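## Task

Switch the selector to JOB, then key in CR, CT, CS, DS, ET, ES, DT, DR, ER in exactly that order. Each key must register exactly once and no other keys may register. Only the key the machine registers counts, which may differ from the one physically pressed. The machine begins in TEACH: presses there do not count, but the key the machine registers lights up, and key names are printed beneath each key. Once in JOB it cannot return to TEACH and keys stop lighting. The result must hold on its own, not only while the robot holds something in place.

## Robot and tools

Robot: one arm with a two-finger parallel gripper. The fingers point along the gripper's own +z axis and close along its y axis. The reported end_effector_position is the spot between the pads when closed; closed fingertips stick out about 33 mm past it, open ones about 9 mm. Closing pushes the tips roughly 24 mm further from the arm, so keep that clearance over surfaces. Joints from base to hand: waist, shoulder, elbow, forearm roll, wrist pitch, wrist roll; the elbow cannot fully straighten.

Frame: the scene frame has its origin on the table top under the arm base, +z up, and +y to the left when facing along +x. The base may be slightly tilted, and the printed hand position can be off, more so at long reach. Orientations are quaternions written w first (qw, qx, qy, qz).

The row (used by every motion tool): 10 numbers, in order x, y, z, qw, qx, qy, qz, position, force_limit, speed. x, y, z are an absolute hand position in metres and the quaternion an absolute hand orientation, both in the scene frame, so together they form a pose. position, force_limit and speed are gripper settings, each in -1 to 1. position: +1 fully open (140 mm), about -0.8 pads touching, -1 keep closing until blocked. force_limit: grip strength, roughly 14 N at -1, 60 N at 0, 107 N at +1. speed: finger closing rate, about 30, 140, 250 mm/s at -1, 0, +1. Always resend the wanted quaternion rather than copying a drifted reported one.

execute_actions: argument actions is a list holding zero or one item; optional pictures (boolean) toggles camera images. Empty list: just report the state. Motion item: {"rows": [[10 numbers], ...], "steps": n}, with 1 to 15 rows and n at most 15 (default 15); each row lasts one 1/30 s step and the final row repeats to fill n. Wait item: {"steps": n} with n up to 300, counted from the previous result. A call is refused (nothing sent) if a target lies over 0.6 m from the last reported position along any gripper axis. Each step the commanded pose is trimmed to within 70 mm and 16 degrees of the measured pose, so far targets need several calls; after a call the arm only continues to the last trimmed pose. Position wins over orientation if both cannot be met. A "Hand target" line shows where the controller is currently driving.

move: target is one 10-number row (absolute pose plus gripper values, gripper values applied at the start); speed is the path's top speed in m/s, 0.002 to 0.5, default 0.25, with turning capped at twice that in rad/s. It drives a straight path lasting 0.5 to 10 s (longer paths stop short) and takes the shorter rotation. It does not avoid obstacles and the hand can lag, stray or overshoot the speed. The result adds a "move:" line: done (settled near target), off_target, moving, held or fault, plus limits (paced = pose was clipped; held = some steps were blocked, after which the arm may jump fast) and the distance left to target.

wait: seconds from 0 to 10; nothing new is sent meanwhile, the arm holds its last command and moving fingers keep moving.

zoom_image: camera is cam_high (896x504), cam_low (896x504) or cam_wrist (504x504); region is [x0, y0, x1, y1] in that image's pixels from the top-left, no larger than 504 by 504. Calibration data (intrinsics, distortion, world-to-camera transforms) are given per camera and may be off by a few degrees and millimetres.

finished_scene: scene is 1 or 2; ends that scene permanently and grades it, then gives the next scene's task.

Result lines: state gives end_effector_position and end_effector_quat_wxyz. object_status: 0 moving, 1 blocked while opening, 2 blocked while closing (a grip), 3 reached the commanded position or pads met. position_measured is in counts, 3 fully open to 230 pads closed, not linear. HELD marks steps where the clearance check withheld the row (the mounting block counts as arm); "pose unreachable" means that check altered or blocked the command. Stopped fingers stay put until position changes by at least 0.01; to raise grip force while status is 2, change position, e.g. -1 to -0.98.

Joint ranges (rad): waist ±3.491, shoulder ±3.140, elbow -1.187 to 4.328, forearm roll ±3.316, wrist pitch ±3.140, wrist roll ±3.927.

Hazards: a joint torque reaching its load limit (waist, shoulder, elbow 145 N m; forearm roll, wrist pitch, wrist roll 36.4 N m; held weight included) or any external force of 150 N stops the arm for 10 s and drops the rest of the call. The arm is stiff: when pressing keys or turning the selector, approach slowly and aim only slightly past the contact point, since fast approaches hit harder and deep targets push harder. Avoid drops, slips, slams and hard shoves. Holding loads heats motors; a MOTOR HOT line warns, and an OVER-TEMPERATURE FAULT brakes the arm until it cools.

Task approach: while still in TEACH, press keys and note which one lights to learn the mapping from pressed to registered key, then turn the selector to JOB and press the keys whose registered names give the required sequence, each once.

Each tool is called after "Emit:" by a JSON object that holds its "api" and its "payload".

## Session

Emit:
{"api": "execute_actions", "payload": {"actions": []}}

Scene clock: 0.00 s of 4800.00 s.
end_effector_position=(+0.3512, -0.1368, +0.1234) position_measured=3 object_status=3 end_effector_quat_wxyz=(-0.133, +0.793, -0.561, -0.197)
Joint positions: [-0.486  1.1    0.215 -0.792 -1.798  1.391]
Joint velocities: [-0.    -0.001  0.001  0.     0.    -0.001]
Hand target: +0.351, -0.137, +0.123; -0.133, +0.793, -0.561, -0.197
camera_calibration (this result's frames):
cam_wrist: T_world_to_cam=[[-0.909474, -0.41447, -0.0327415, 0.257614], [-0.298727, 0.596661, 0.744821, 0.0860172], [-0.28917, 0.687176, -0.666461, 0.468886], [0, 0, 0, 1]] pos_world=[0.395577, -0.266757, 0.256861]

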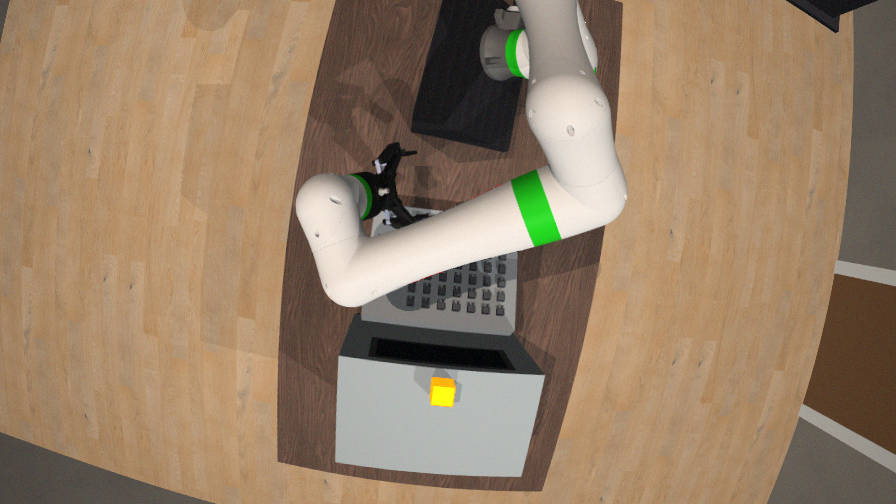

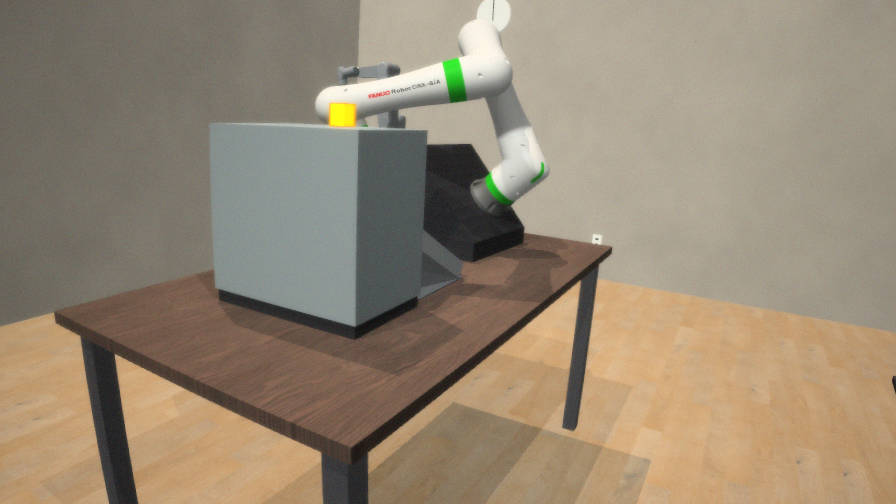

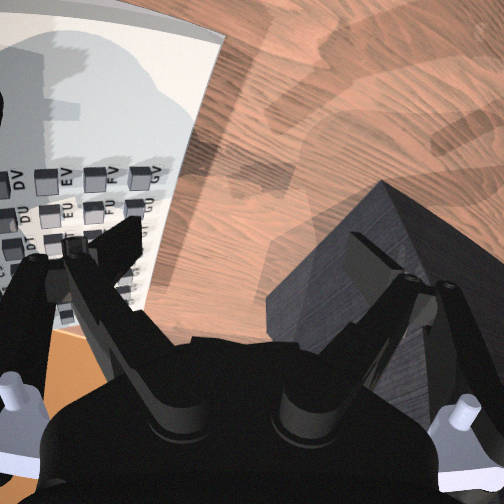

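Emit:
{"api": "move", "payload": {"target": [0.35,-0.12,0.22,-0.133,0.793,-0.561,-0.197,-1,0,0.5], "speed": 0.2}}

Emit:
{"api": "move", "payload": {"target": [0.43,-0.03,0.25,0.2838,-0.0377,0.958,0.0112,-1,0,0.5], "speed": 0.25}}

Scene clock: 15.93 s of 4800.00 s.
end_effector_position=(+0.3499, -0.1199, +0.2199) position_measured=233 object_status=3 end_effector_quat_wxyz=(-0.133, +0.793, -0.561, -0.197)
Joint positions: [-0.569  0.999  0.274 -0.754 -1.953  1.315]
Joint velocities: [-0.    -0.     0.001 -0.    -0.001 -0.001]
Hand target: +0.350, -0.120, +0.220; -0.133, +0.793, -0.561, -0.197
Off the commanded pose: 0.000 m, 0 deg.
After step 90, 11.97 s passed at rest.
move: done
camera_calibration (this result's frames):
cam_wrist: T_world_to_cam=[[-0.909983, -0.413384, -0.0323182, 0.266809], [-0.297647, 0.596966, 0.745008, 0.00325746], [-0.288682, 0.687564, -0.666272, 0.521024], [0, 0, 0, 1]] pos_world=[0.394172, -0.249887, 0.353339]

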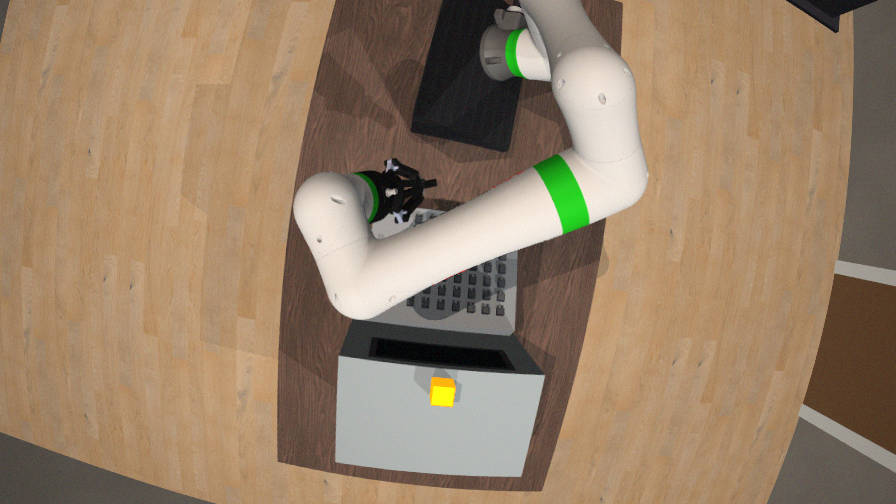

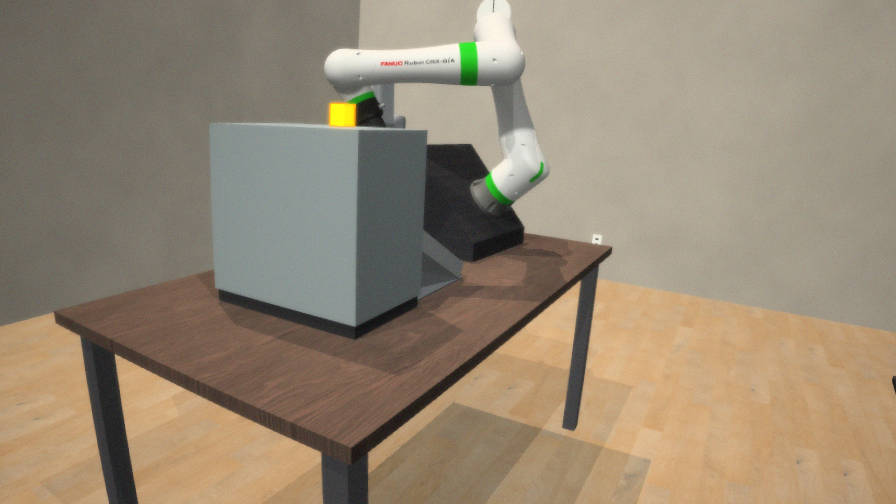

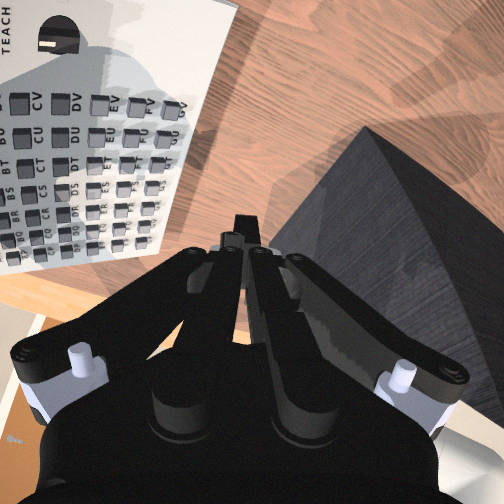

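Scene clock: 20.03 s of 4800.00 s.
end_effector_position=(+0.4297, -0.0302, +0.2503) position_measured=233 object_status=3 end_effector_quat_wxyz=(+0.283, -0.037, +0.958, +0.011)
Joint positions: [-0.682  0.281 -0.359 -1.095 -1.346 -0.426]
Joint velocities: [ 0.001 -0.003  0.     0.002  0.002 -0.004]
Hand target: +0.430, -0.030, +0.250; +0.283, -0.037, +0.958, +0.011
Off the commanded pose: 0.000 m, 0 deg.
move: done
camera_calibration (this result's frames):
cam_wrist: T_world_to_cam=[[-0.157127, 0.986279, -0.0506348, 0.100875], [0.579573, 0.133605, 0.803893, -0.454831], [0.799628, 0.0969668, -0.592614, -0.00124989], [0, 0, 0, 1]] pos_world=[0.280458, -0.0386023, 0.370003]

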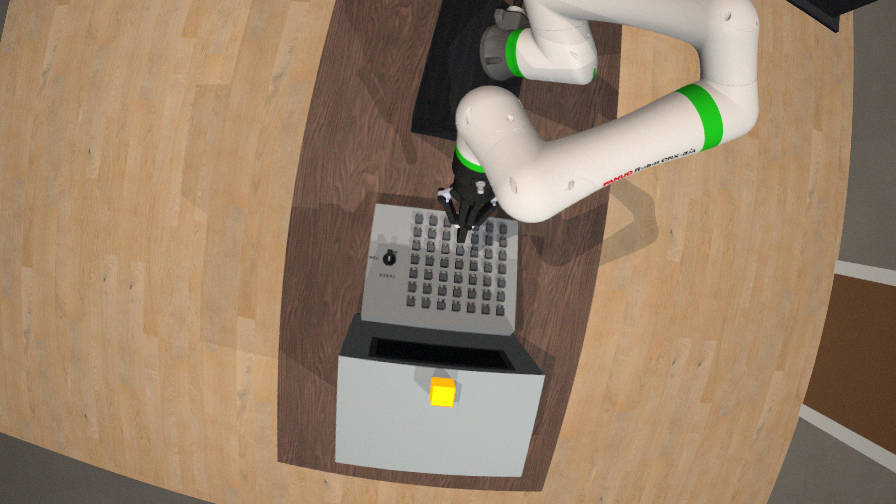

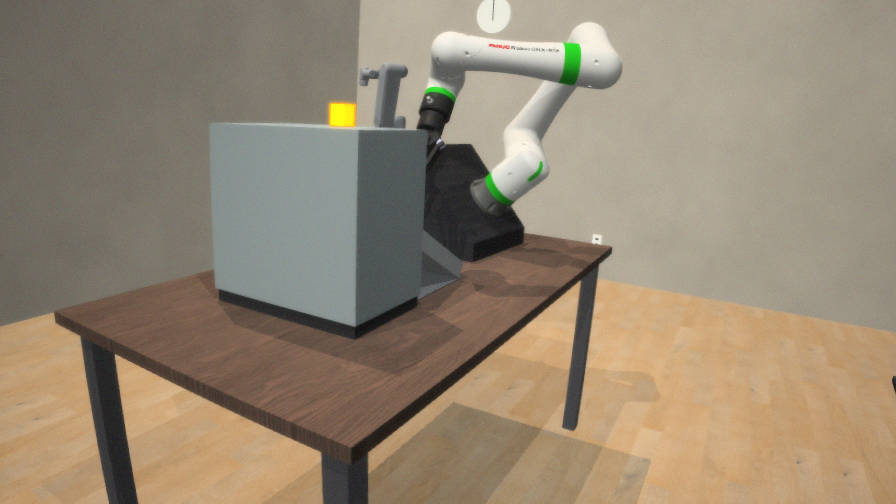

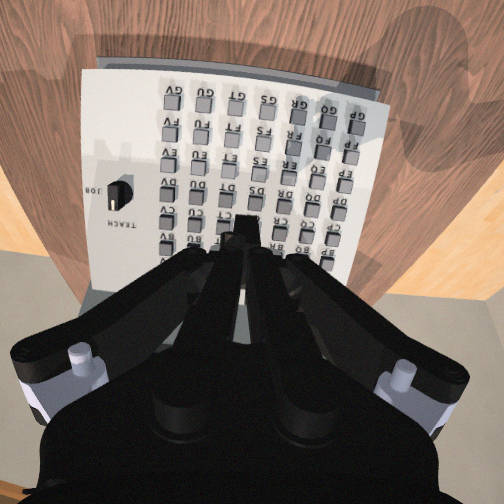

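Emit:
{"api": "zoom_image", "payload": {"camera": "cam_wrist", "region": [70,60,410,280]}}

Emit:
{"api": "move", "payload": {"target": [0.40,-0.09,0.22,0.2838,-0.0377,0.958,0.0112,-1,0,0.5], "speed": 0.15}}

Emit:
{"api": "zoom_image", "payload": {"camera": "cam_wrist", "region": [120,60,460,280]}}

Region (70, 60, 410, 280) of cam_wrist's 504x504 image, scaled by 1.482, with more detail than that image has; it fills the top 326 rows of this view, and the rest is white.

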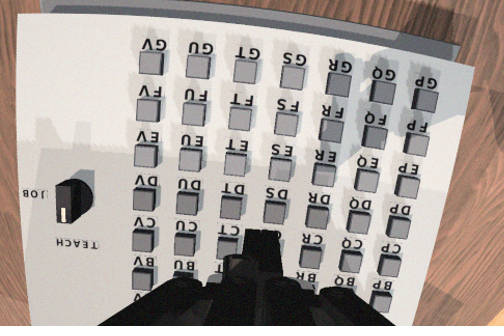

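Scene clock: 33.27 s of 4800.00 s.
end_effector_position=(+0.3998, -0.0900, +0.2199) position_measured=233 object_status=3 end_effector_quat_wxyz=(+0.283, -0.038, +0.958, +0.011)
Joint positions: [-0.759  0.448 -0.367 -1.088 -1.318 -0.238]
Joint velocities: [-0.001  0.002 -0.001  0.     0.    -0.001]
Hand target: +0.400, -0.090, +0.220; +0.283, -0.038, +0.958, +0.011
Off the commanded pose: 0.000 m, 0 deg.
After step 90, 9.33 s passed at rest.
move: done
camera_calibration (this result's frames):
cam_wrist: T_world_to_cam=[[-0.158552, 0.986072, -0.0502333, 0.154097], [0.579502, 0.13413, 0.803857, -0.404968], [0.799399, 0.098343, -0.592697, 0.0106589], [0, 0, 0, 1]] pos_world=[0.250592, -0.0986805, 0.339595]

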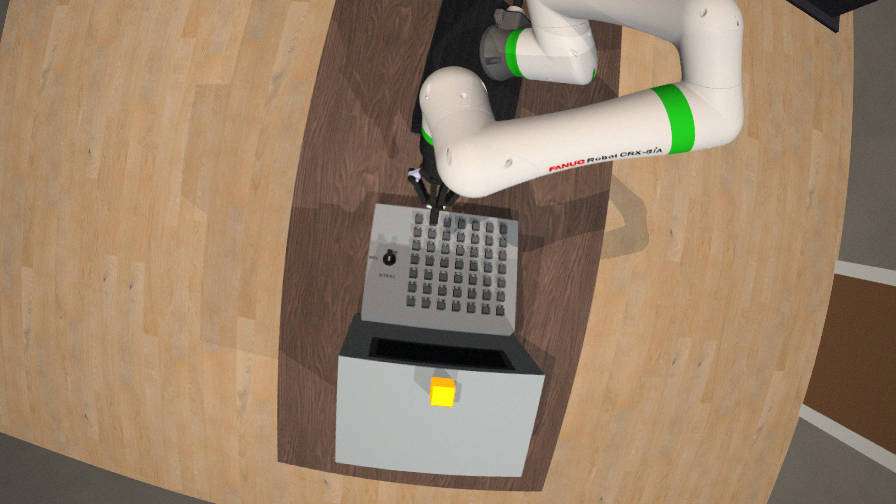

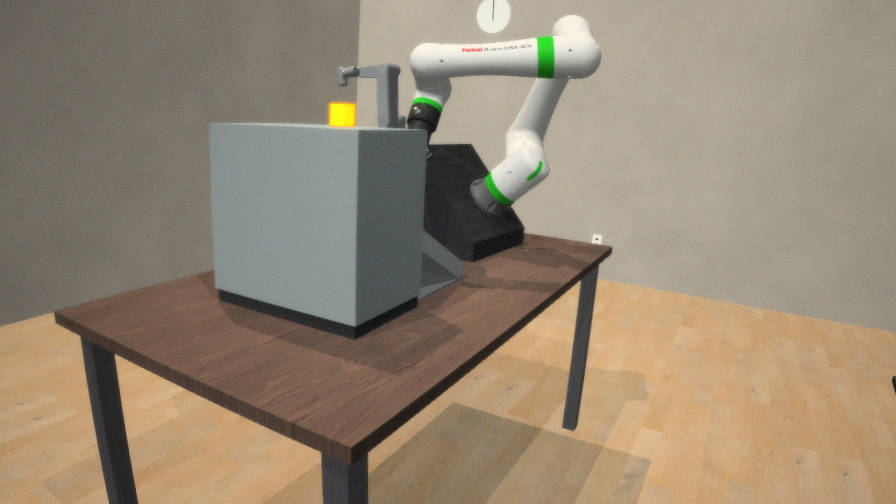

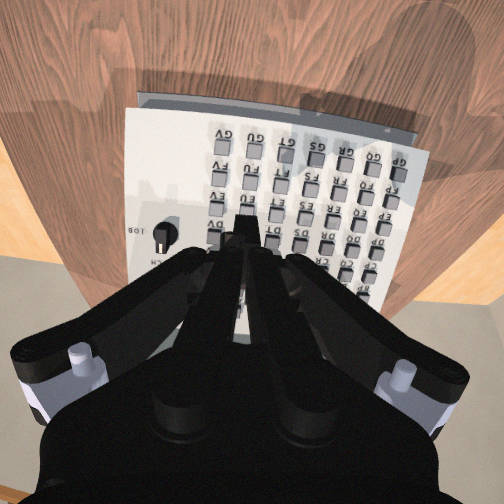

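Region (120, 60, 460, 280) of cam_wrist's 504x504 image, scaled by 1.482, with more detail than that image has; it fills the top 326 rows of this view, and the rest is white.

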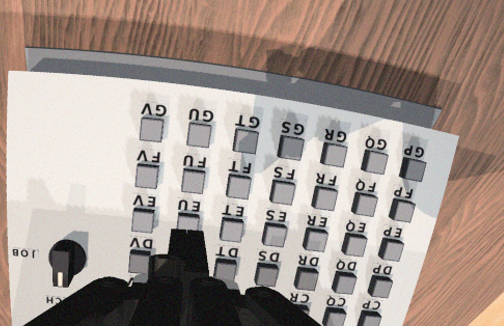

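Emit:
{"api": "move", "payload": {"target": [0.487,-0.0087,0.176,0.2838,-0.0167,0.9588,0.005,-1,0,0.5], "speed": 0.15}}

Emit:
{"api": "move", "payload": {"target": [0.498,-0.0083,0.159,0.2838,-0.0167,0.9588,0.005,-1,0,0.5], "speed": 0.03}}

Scene clock: 78.13 s of 4800.00 s.
end_effector_position=(+0.4873, -0.0087, +0.1763) position_measured=233 object_status=3 end_effector_quat_wxyz=(+0.284, -0.017, +0.959, +0.005)
Joint positions: [-0.469  0.306 -0.394 -1.214 -1.149 -0.478]
Joint velocities: [ 0.002 -0.     0.001 -0.     0.001 -0.   ]
Hand target: +0.487, -0.009, +0.176; +0.284, -0.017, +0.959, +0.005
Off the commanded pose: 0.000 m, 0 deg.
After step 90, 40.60 s passed at rest.
move: done
camera_calibration (this result's frames):
cam_wrist: T_world_to_cam=[[-0.115488, 0.992048, -0.0500346, 0.0646191], [0.583661, 0.108533, 0.804711, -0.433925], [0.803743, 0.0637317, -0.591554, -0.095788], [0, 0, 0, 1]] pos_world=[0.337717, -0.0109055, 0.295754]

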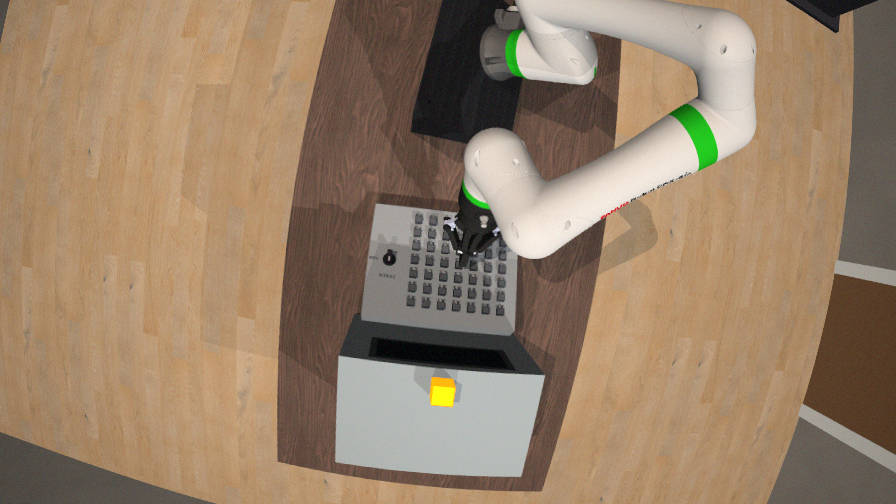

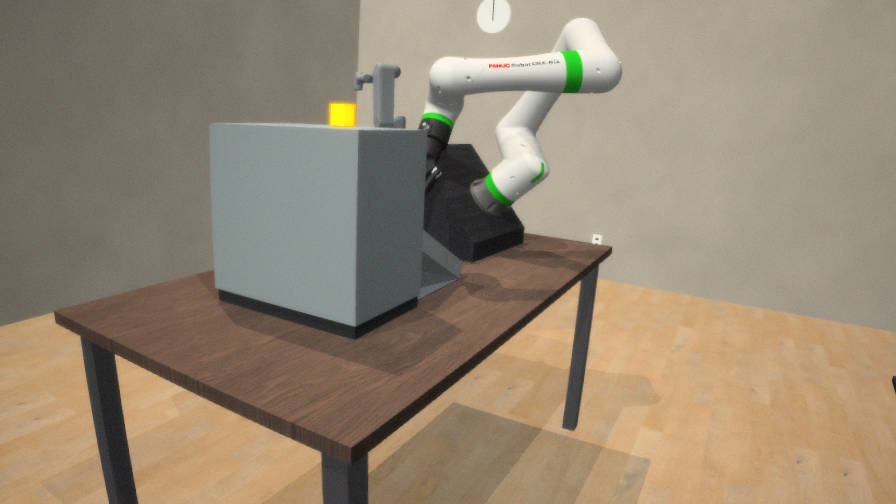

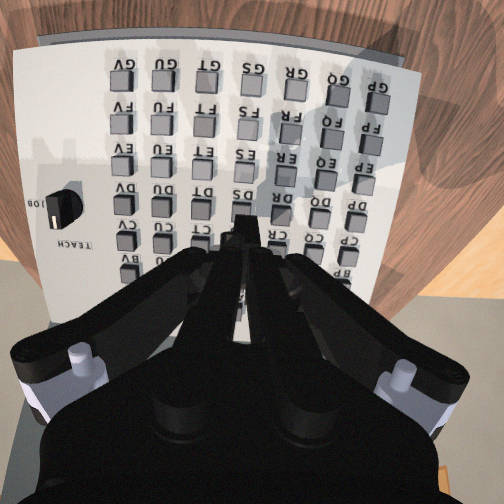

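Scene clock: 79.07 s of 4800.00 s.
end_effector_position=(+0.4980, -0.0083, +0.1591) position_measured=233 object_status=3 end_effector_quat_wxyz=(+0.284, -0.017, +0.959, +0.005)
Joint positions: [-0.432  0.333 -0.391 -1.243 -1.115 -0.465]
Joint velocities: [ 0.002  0.002  0.001 -0.001  0.001  0.   ]
Hand target: +0.498, -0.008, +0.159; +0.284, -0.017, +0.959, +0.005
Off the commanded pose: 0.000 m, 0 deg.
move: done
camera_calibration (this result's frames):
cam_wrist: T_world_to_cam=[[-0.1152, 0.992077, -0.0501212, 0.0644726], [0.584481, 0.108495, 0.804121, -0.42667], [0.803188, 0.0633398, -0.592348, -0.11419], [0, 0, 0, 1]] pos_world=[0.348523, -0.0104375, 0.278686]

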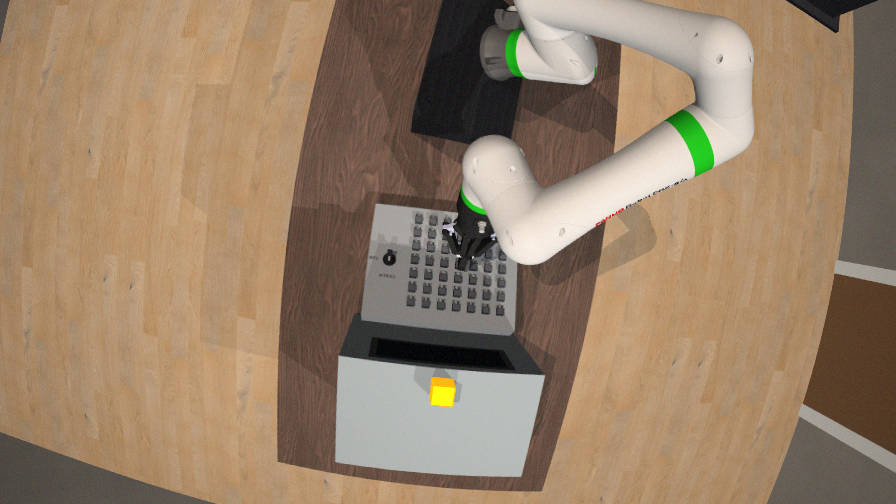

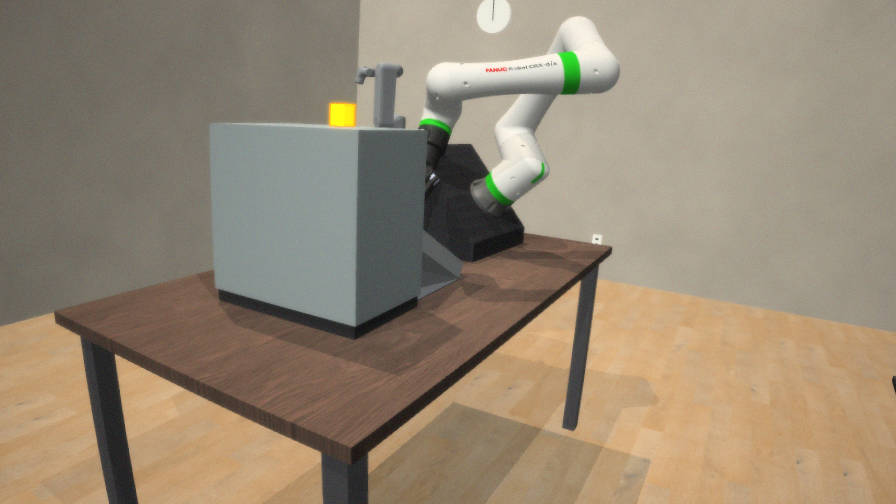

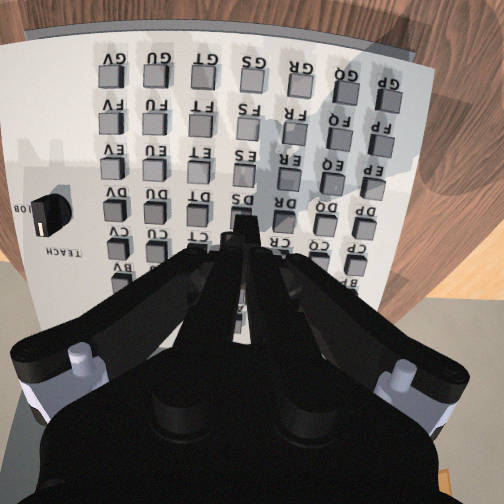

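Emit:
{"api": "move", "payload": {"target": [0.4934,-0.0143,0.158,0.2838,-0.0167,0.9588,0.005,-1,0,0.5], "speed": 0.03}}

Emit:
{"api": "move", "payload": {"target": [0.4978,-0.0141,0.1513,0.2838,-0.0167,0.9588,0.005,-1,0,0.5], "speed": 0.012}}

Emit:
{"api": "zoom_image", "payload": {"camera": "cam_high", "region": [350,190,540,330]}}

Scene clock: 90.17 s of 4800.00 s.
end_effector_position=(+0.4934, -0.0143, +0.1580) position_measured=233 object_status=3 end_effector_quat_wxyz=(+0.284, -0.017, +0.959, +0.005)
Joint positions: [-0.446  0.345 -0.395 -1.243 -1.119 -0.445]
Joint velocities: [-0.002  0.     0.001 -0.    -0.     0.002]
Hand target: +0.493, -0.014, +0.158; +0.284, -0.017, +0.959, +0.005
Off the commanded pose: 0.000 m, 0 deg.
After step 90, 7.40 s passed at rest.
move: done
camera_calibration (this result's frames):
cam_wrist: T_world_to_cam=[[-0.115079, 0.992093, -0.0500934, 0.0697335], [0.584484, 0.108401, 0.804132, -0.422491], [0.803203, 0.0632597, -0.592336, -0.110777], [0, 0, 0, 1]] pos_world=[0.343941, -0.0163761, 0.277615]

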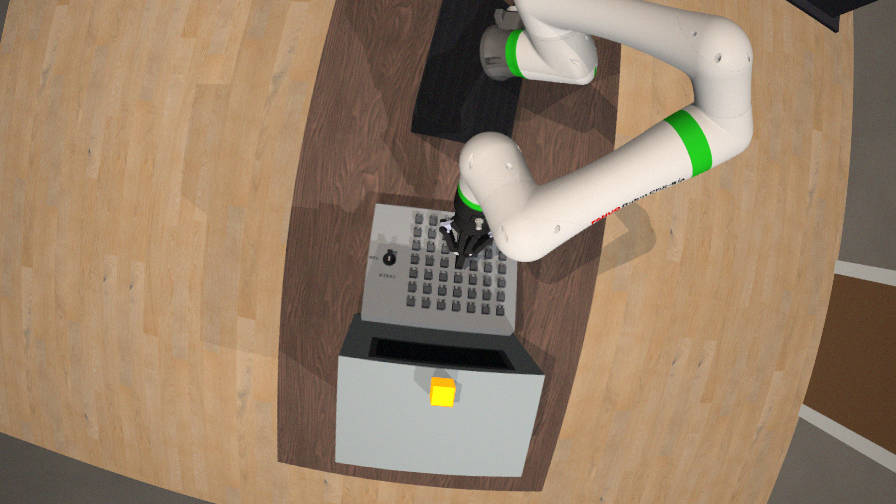

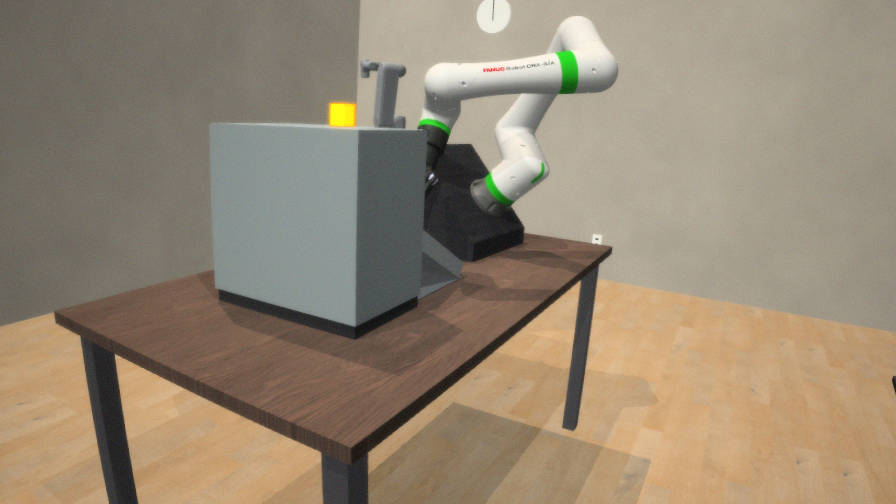

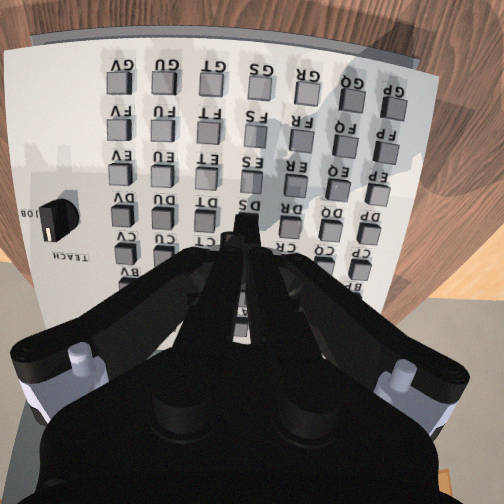

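Scene clock: 91.07 s of 4800.00 s.
end_effector_position=(+0.4978, -0.0141, +0.1513) position_measured=233 object_status=3 end_effector_quat_wxyz=(+0.284, -0.017, +0.959, +0.005)
Joint positions: [-0.431  0.356 -0.393 -1.255 -1.107 -0.439]
Joint velocities: [0.    0.002 0.001 0.    0.001 0.002]
Hand target: +0.498, -0.014, +0.151; +0.284, -0.017, +0.959, +0.005
Off the commanded pose: 0.000 m, 0 deg.
move: done
camera_calibration (this result's frames):
cam_wrist: T_world_to_cam=[[-0.11514, 0.992083, -0.0501356, 0.0697874], [0.584497, 0.108472, 0.804113, -0.419703], [0.803185, 0.0632815, -0.592359, -0.118222], [0, 0, 0, 1]] pos_world=[0.348304, -0.0162274, 0.270958]

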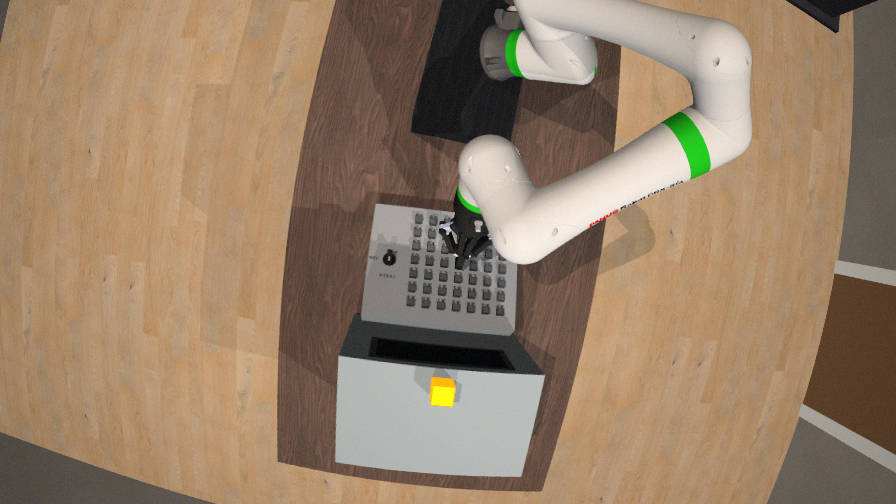

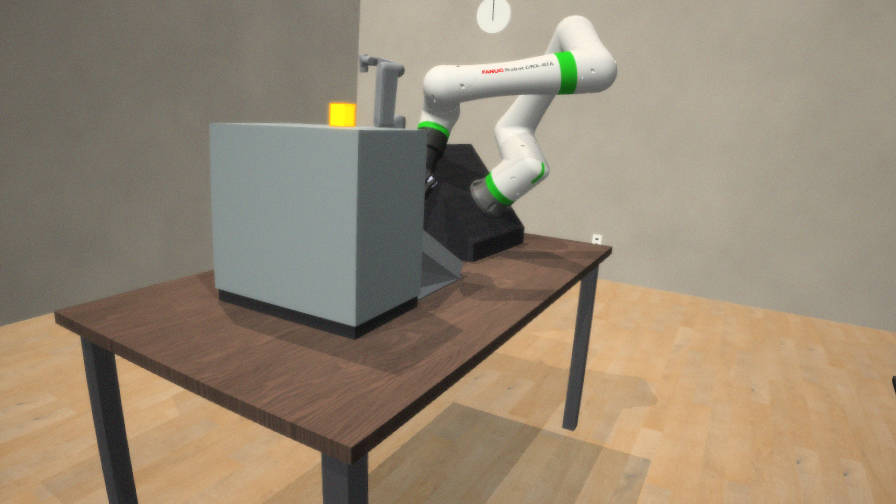

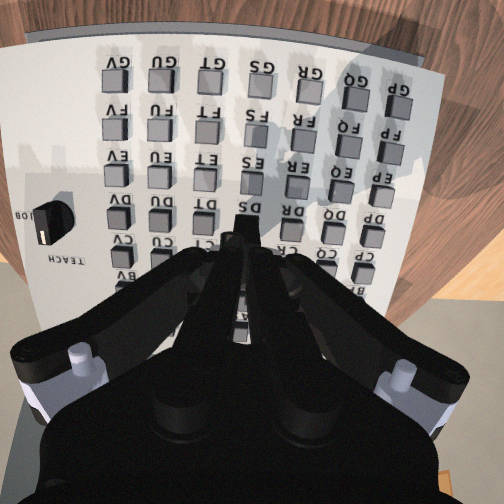

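Region (350, 190, 540, 330) of cam_high's 896x504 image, scaled by 2.653, with more detail than that image has; it fills the top 371 rows of this view, and the rest is white.

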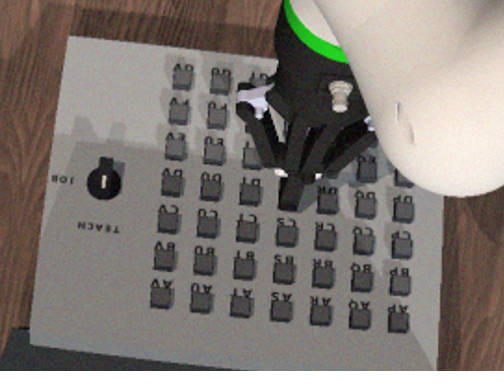

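Emit:
{"api": "move", "payload": {"target": [0.4989,-0.0141,0.1496,0.2838,-0.0167,0.9588,0.005,-1,0,0.5], "speed": 0.005}}

Emit:
{"api": "move", "payload": {"target": [0.4997,-0.0141,0.1483,0.2838,-0.0167,0.9588,0.005,-1,0,0.5], "speed": 0.005}}

Scene clock: 97.63 s of 4800.00 s.
end_effector_position=(+0.4989, -0.0141, +0.1496) position_measured=233 object_status=3 end_effector_quat_wxyz=(+0.284, -0.017, +0.959, +0.005)
Joint positions: [-0.428  0.359 -0.392 -1.258 -1.103 -0.437]
Joint velocities: [-0.001  0.001 -0.001 -0.001 -0.     0.001]
Hand target: +0.499, -0.014, +0.150; +0.284, -0.017, +0.959, +0.005
Off the commanded pose: 0.000 m, 0 deg.
After step 90, 2.87 s passed at rest.
move: done
camera_calibration (this result's frames):
cam_wrist: T_world_to_cam=[[-0.115117, 0.992086, -0.0501449, 0.0698174], [0.584501, 0.108466, 0.80411, -0.418962], [0.803185, 0.0632567, -0.592361, -0.120124], [0, 0, 0, 1]] pos_world=[0.349403, -0.0162229, 0.269236]

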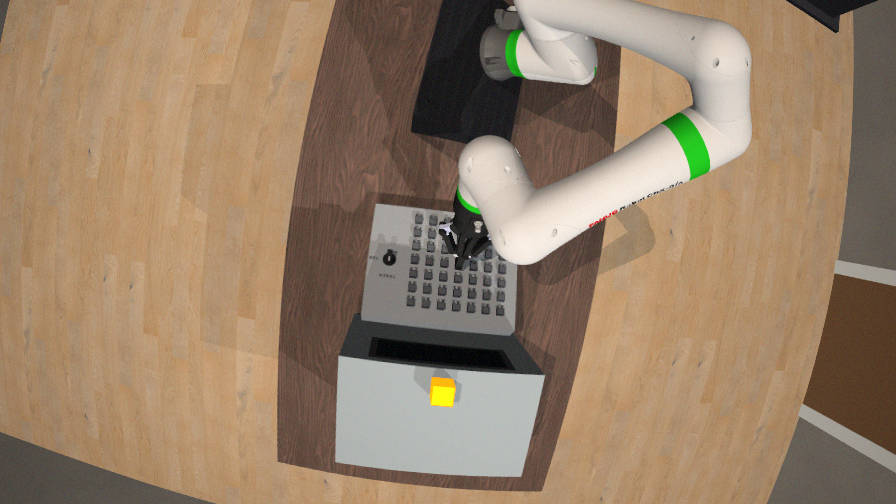

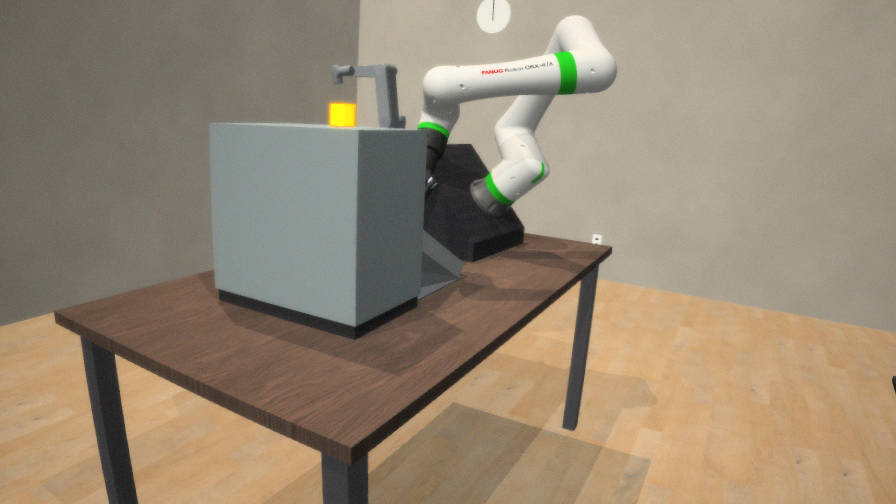

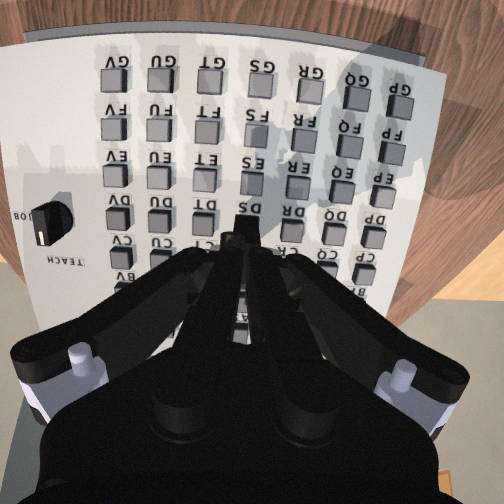

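Scene clock: 98.33 s of 4800.00 s.
end_effector_position=(+0.4997, -0.0141, +0.1483) position_measured=233 object_status=3 end_effector_quat_wxyz=(+0.284, -0.017, +0.959, +0.005)
Joint positions: [-0.425  0.361 -0.392 -1.26  -1.101 -0.436]
Joint velocities: [-0.    -0.001  0.002 -0.     0.     0.   ]
Hand target: +0.500, -0.014, +0.148; +0.284, -0.017, +0.959, +0.005
Off the commanded pose: 0.000 m, 0 deg.
move: done
camera_calibration (this result's frames):
cam_wrist: T_world_to_cam=[[-0.115114, 0.992086, -0.0501453, 0.0698432], [0.584502, 0.108465, 0.80411, -0.418383], [0.803185, 0.0632546, -0.592362, -0.121539], [0, 0, 0, 1]] pos_world=[0.350203, -0.0162226, 0.267933]

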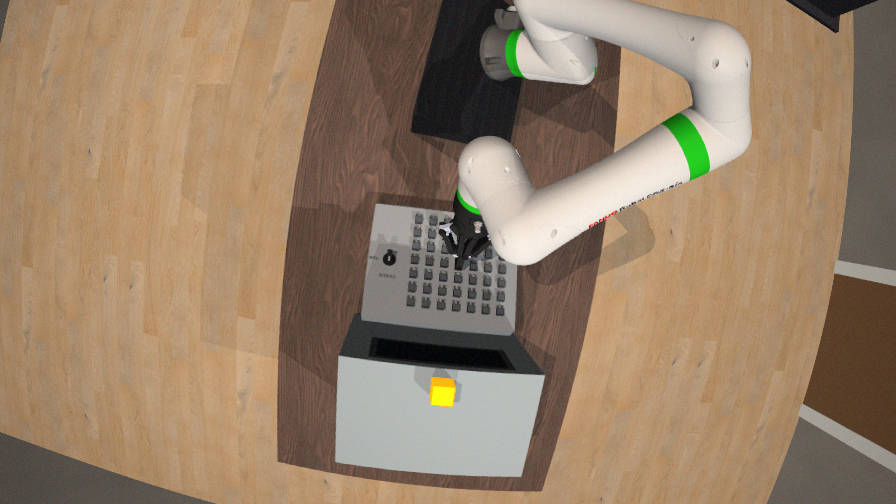

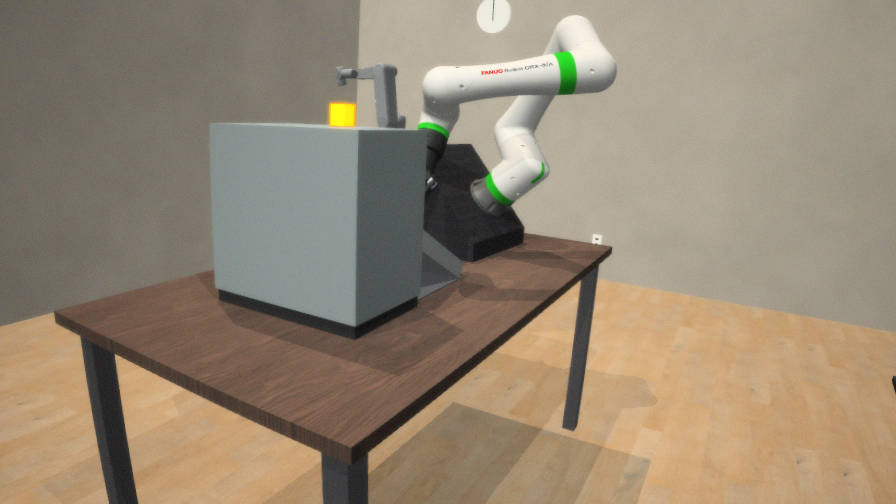

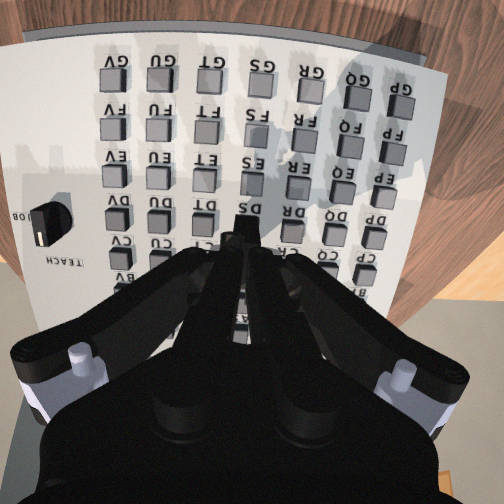

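No light yet; continue in small steps.

Emit:
{"api": "move", "payload": {"target": [0.5005,-0.0141,0.1470,0.2838,-0.0167,0.9588,0.005,-1,0,0.5], "speed": 0.005}}

Emit:
{"api": "zoom_image", "payload": {"camera": "cam_high", "region": [350,190,540,330]}}

Scene clock: 102.03 s of 4800.00 s.
end_effector_position=(+0.5005, -0.0141, +0.1470) position_measured=233 object_status=3 end_effector_quat_wxyz=(+0.284, -0.017, +0.959, +0.005)
Joint positions: [-0.423  0.363 -0.391 -1.263 -1.099 -0.435]
Joint velocities: [-0.002 -0.001  0.    -0.001  0.001  0.001]
Hand target: +0.501, -0.014, +0.147; +0.284, -0.017, +0.959, +0.005
Off the commanded pose: 0.000 m, 0 deg.
move: done
camera_calibration (this result's frames):
cam_wrist: T_world_to_cam=[[-0.115116, 0.992086, -0.0501435, 0.0698697], [0.584506, 0.108465, 0.804107, -0.417804], [0.803182, 0.0632566, -0.592366, -0.122948], [0, 0, 0, 1]] pos_world=[0.351001, -0.0162222, 0.266633]

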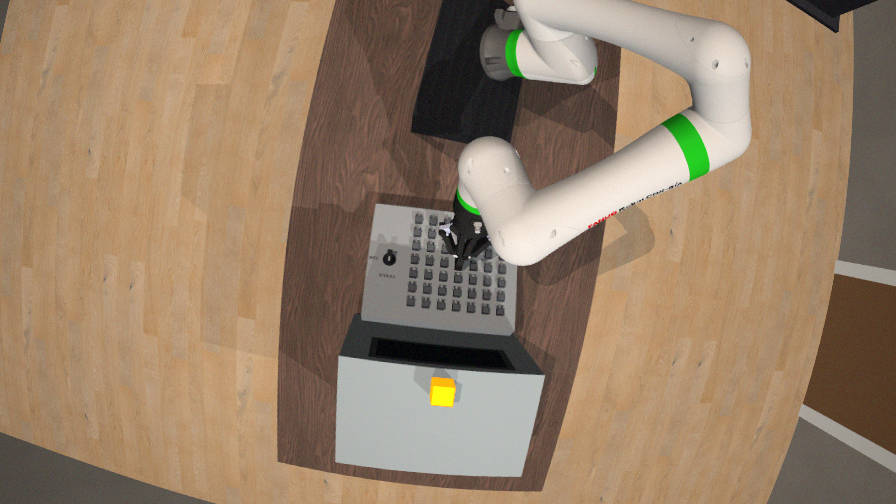

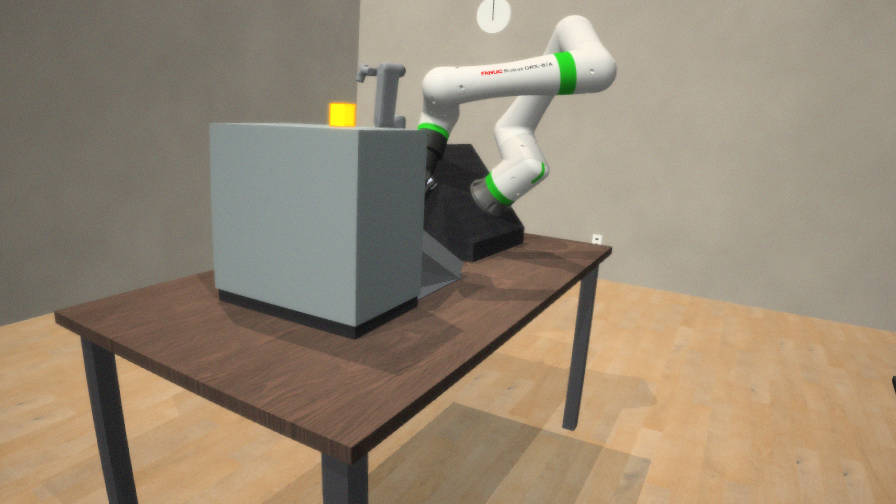

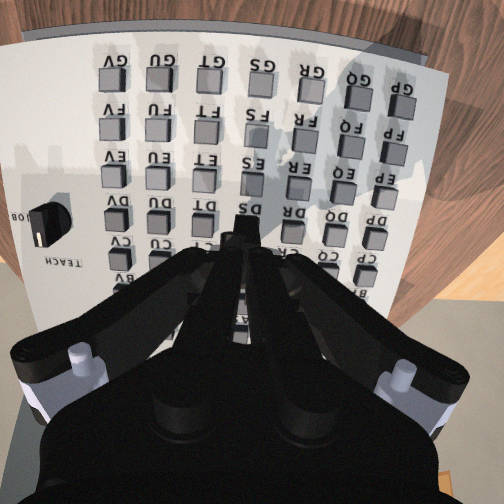

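Region (350, 190, 540, 330) of cam_high's 896x504 image, scaled by 2.653, with more detail than that image has; it fills the top 371 rows of this view, and the rest is white.

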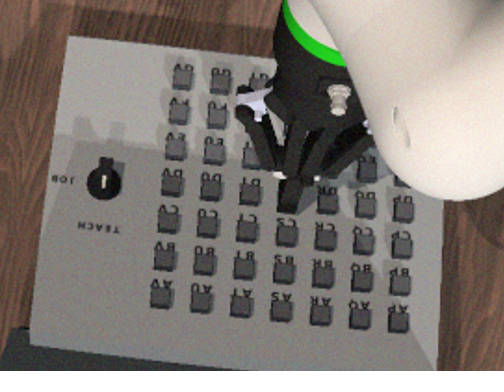

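Emit:
{"api": "move", "payload": {"target": [0.5012,-0.0141,0.1459,0.2838,-0.0167,0.9588,0.005,-1,0,0.5], "speed": 0.005}}

Emit:
{"api": "zoom_image", "payload": {"camera": "cam_high", "region": [350,190,540,330]}}

Scene clock: 107.70 s of 4800.00 s.
end_effector_position=(+0.5012, -0.0141, +0.1459) position_measured=233 object_status=3 end_effector_quat_wxyz=(+0.284, -0.017, +0.959, +0.005)
Joint positions: [-0.42   0.365 -0.391 -1.265 -1.097 -0.433]
Joint velocities: [ 0.001 -0.001  0.002  0.     0.001 -0.002]
Hand target: +0.501, -0.014, +0.146; +0.284, -0.017, +0.959, +0.005
Off the commanded pose: 0.000 m, 0 deg.
After step 90, 1.97 s passed at rest.
move: done
camera_calibration (this result's frames):
cam_wrist: T_world_to_cam=[[-0.115113, 0.992086, -0.0501414, 0.0698935], [0.584509, 0.108462, 0.804105, -0.417327], [0.80318, 0.0632552, -0.592369, -0.124161], [0, 0, 0, 1]] pos_world=[0.3517, -0.0162223, 0.26553]

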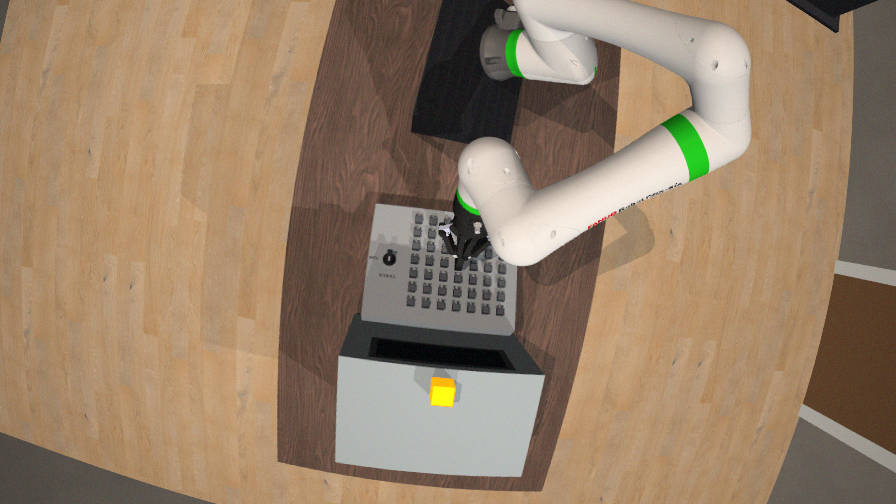

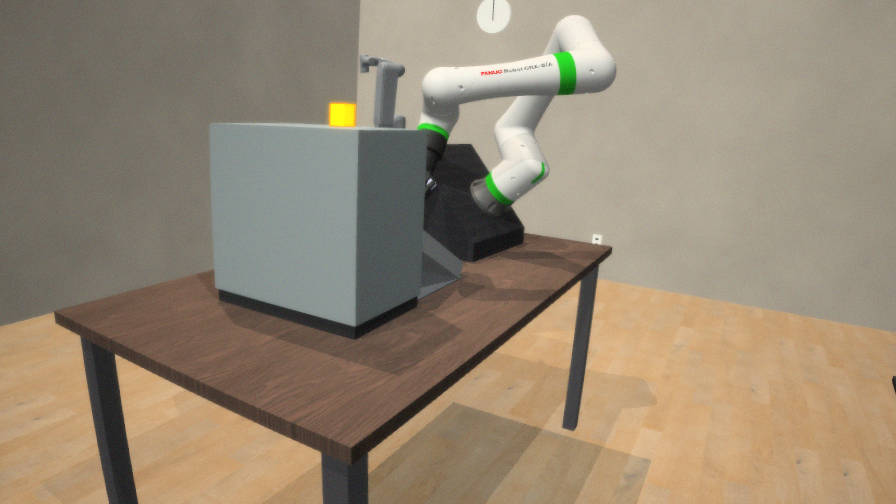

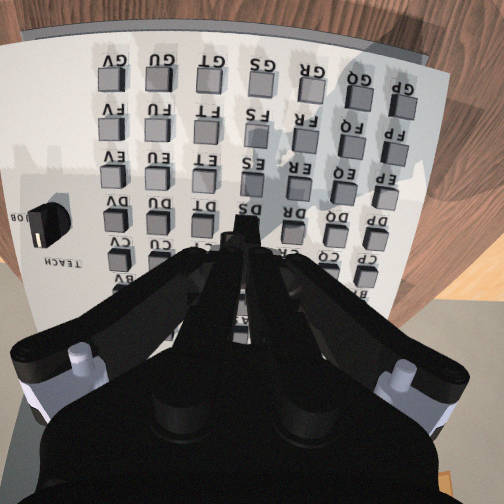

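Region (350, 190, 540, 330) of cam_high's 896x504 image, scaled by 2.653, with more detail than that image has; it fills the top 371 rows of this view, and the rest is white.

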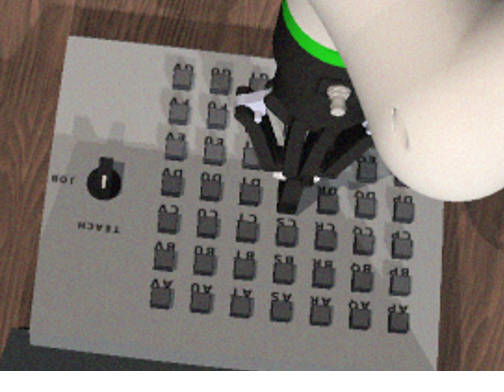

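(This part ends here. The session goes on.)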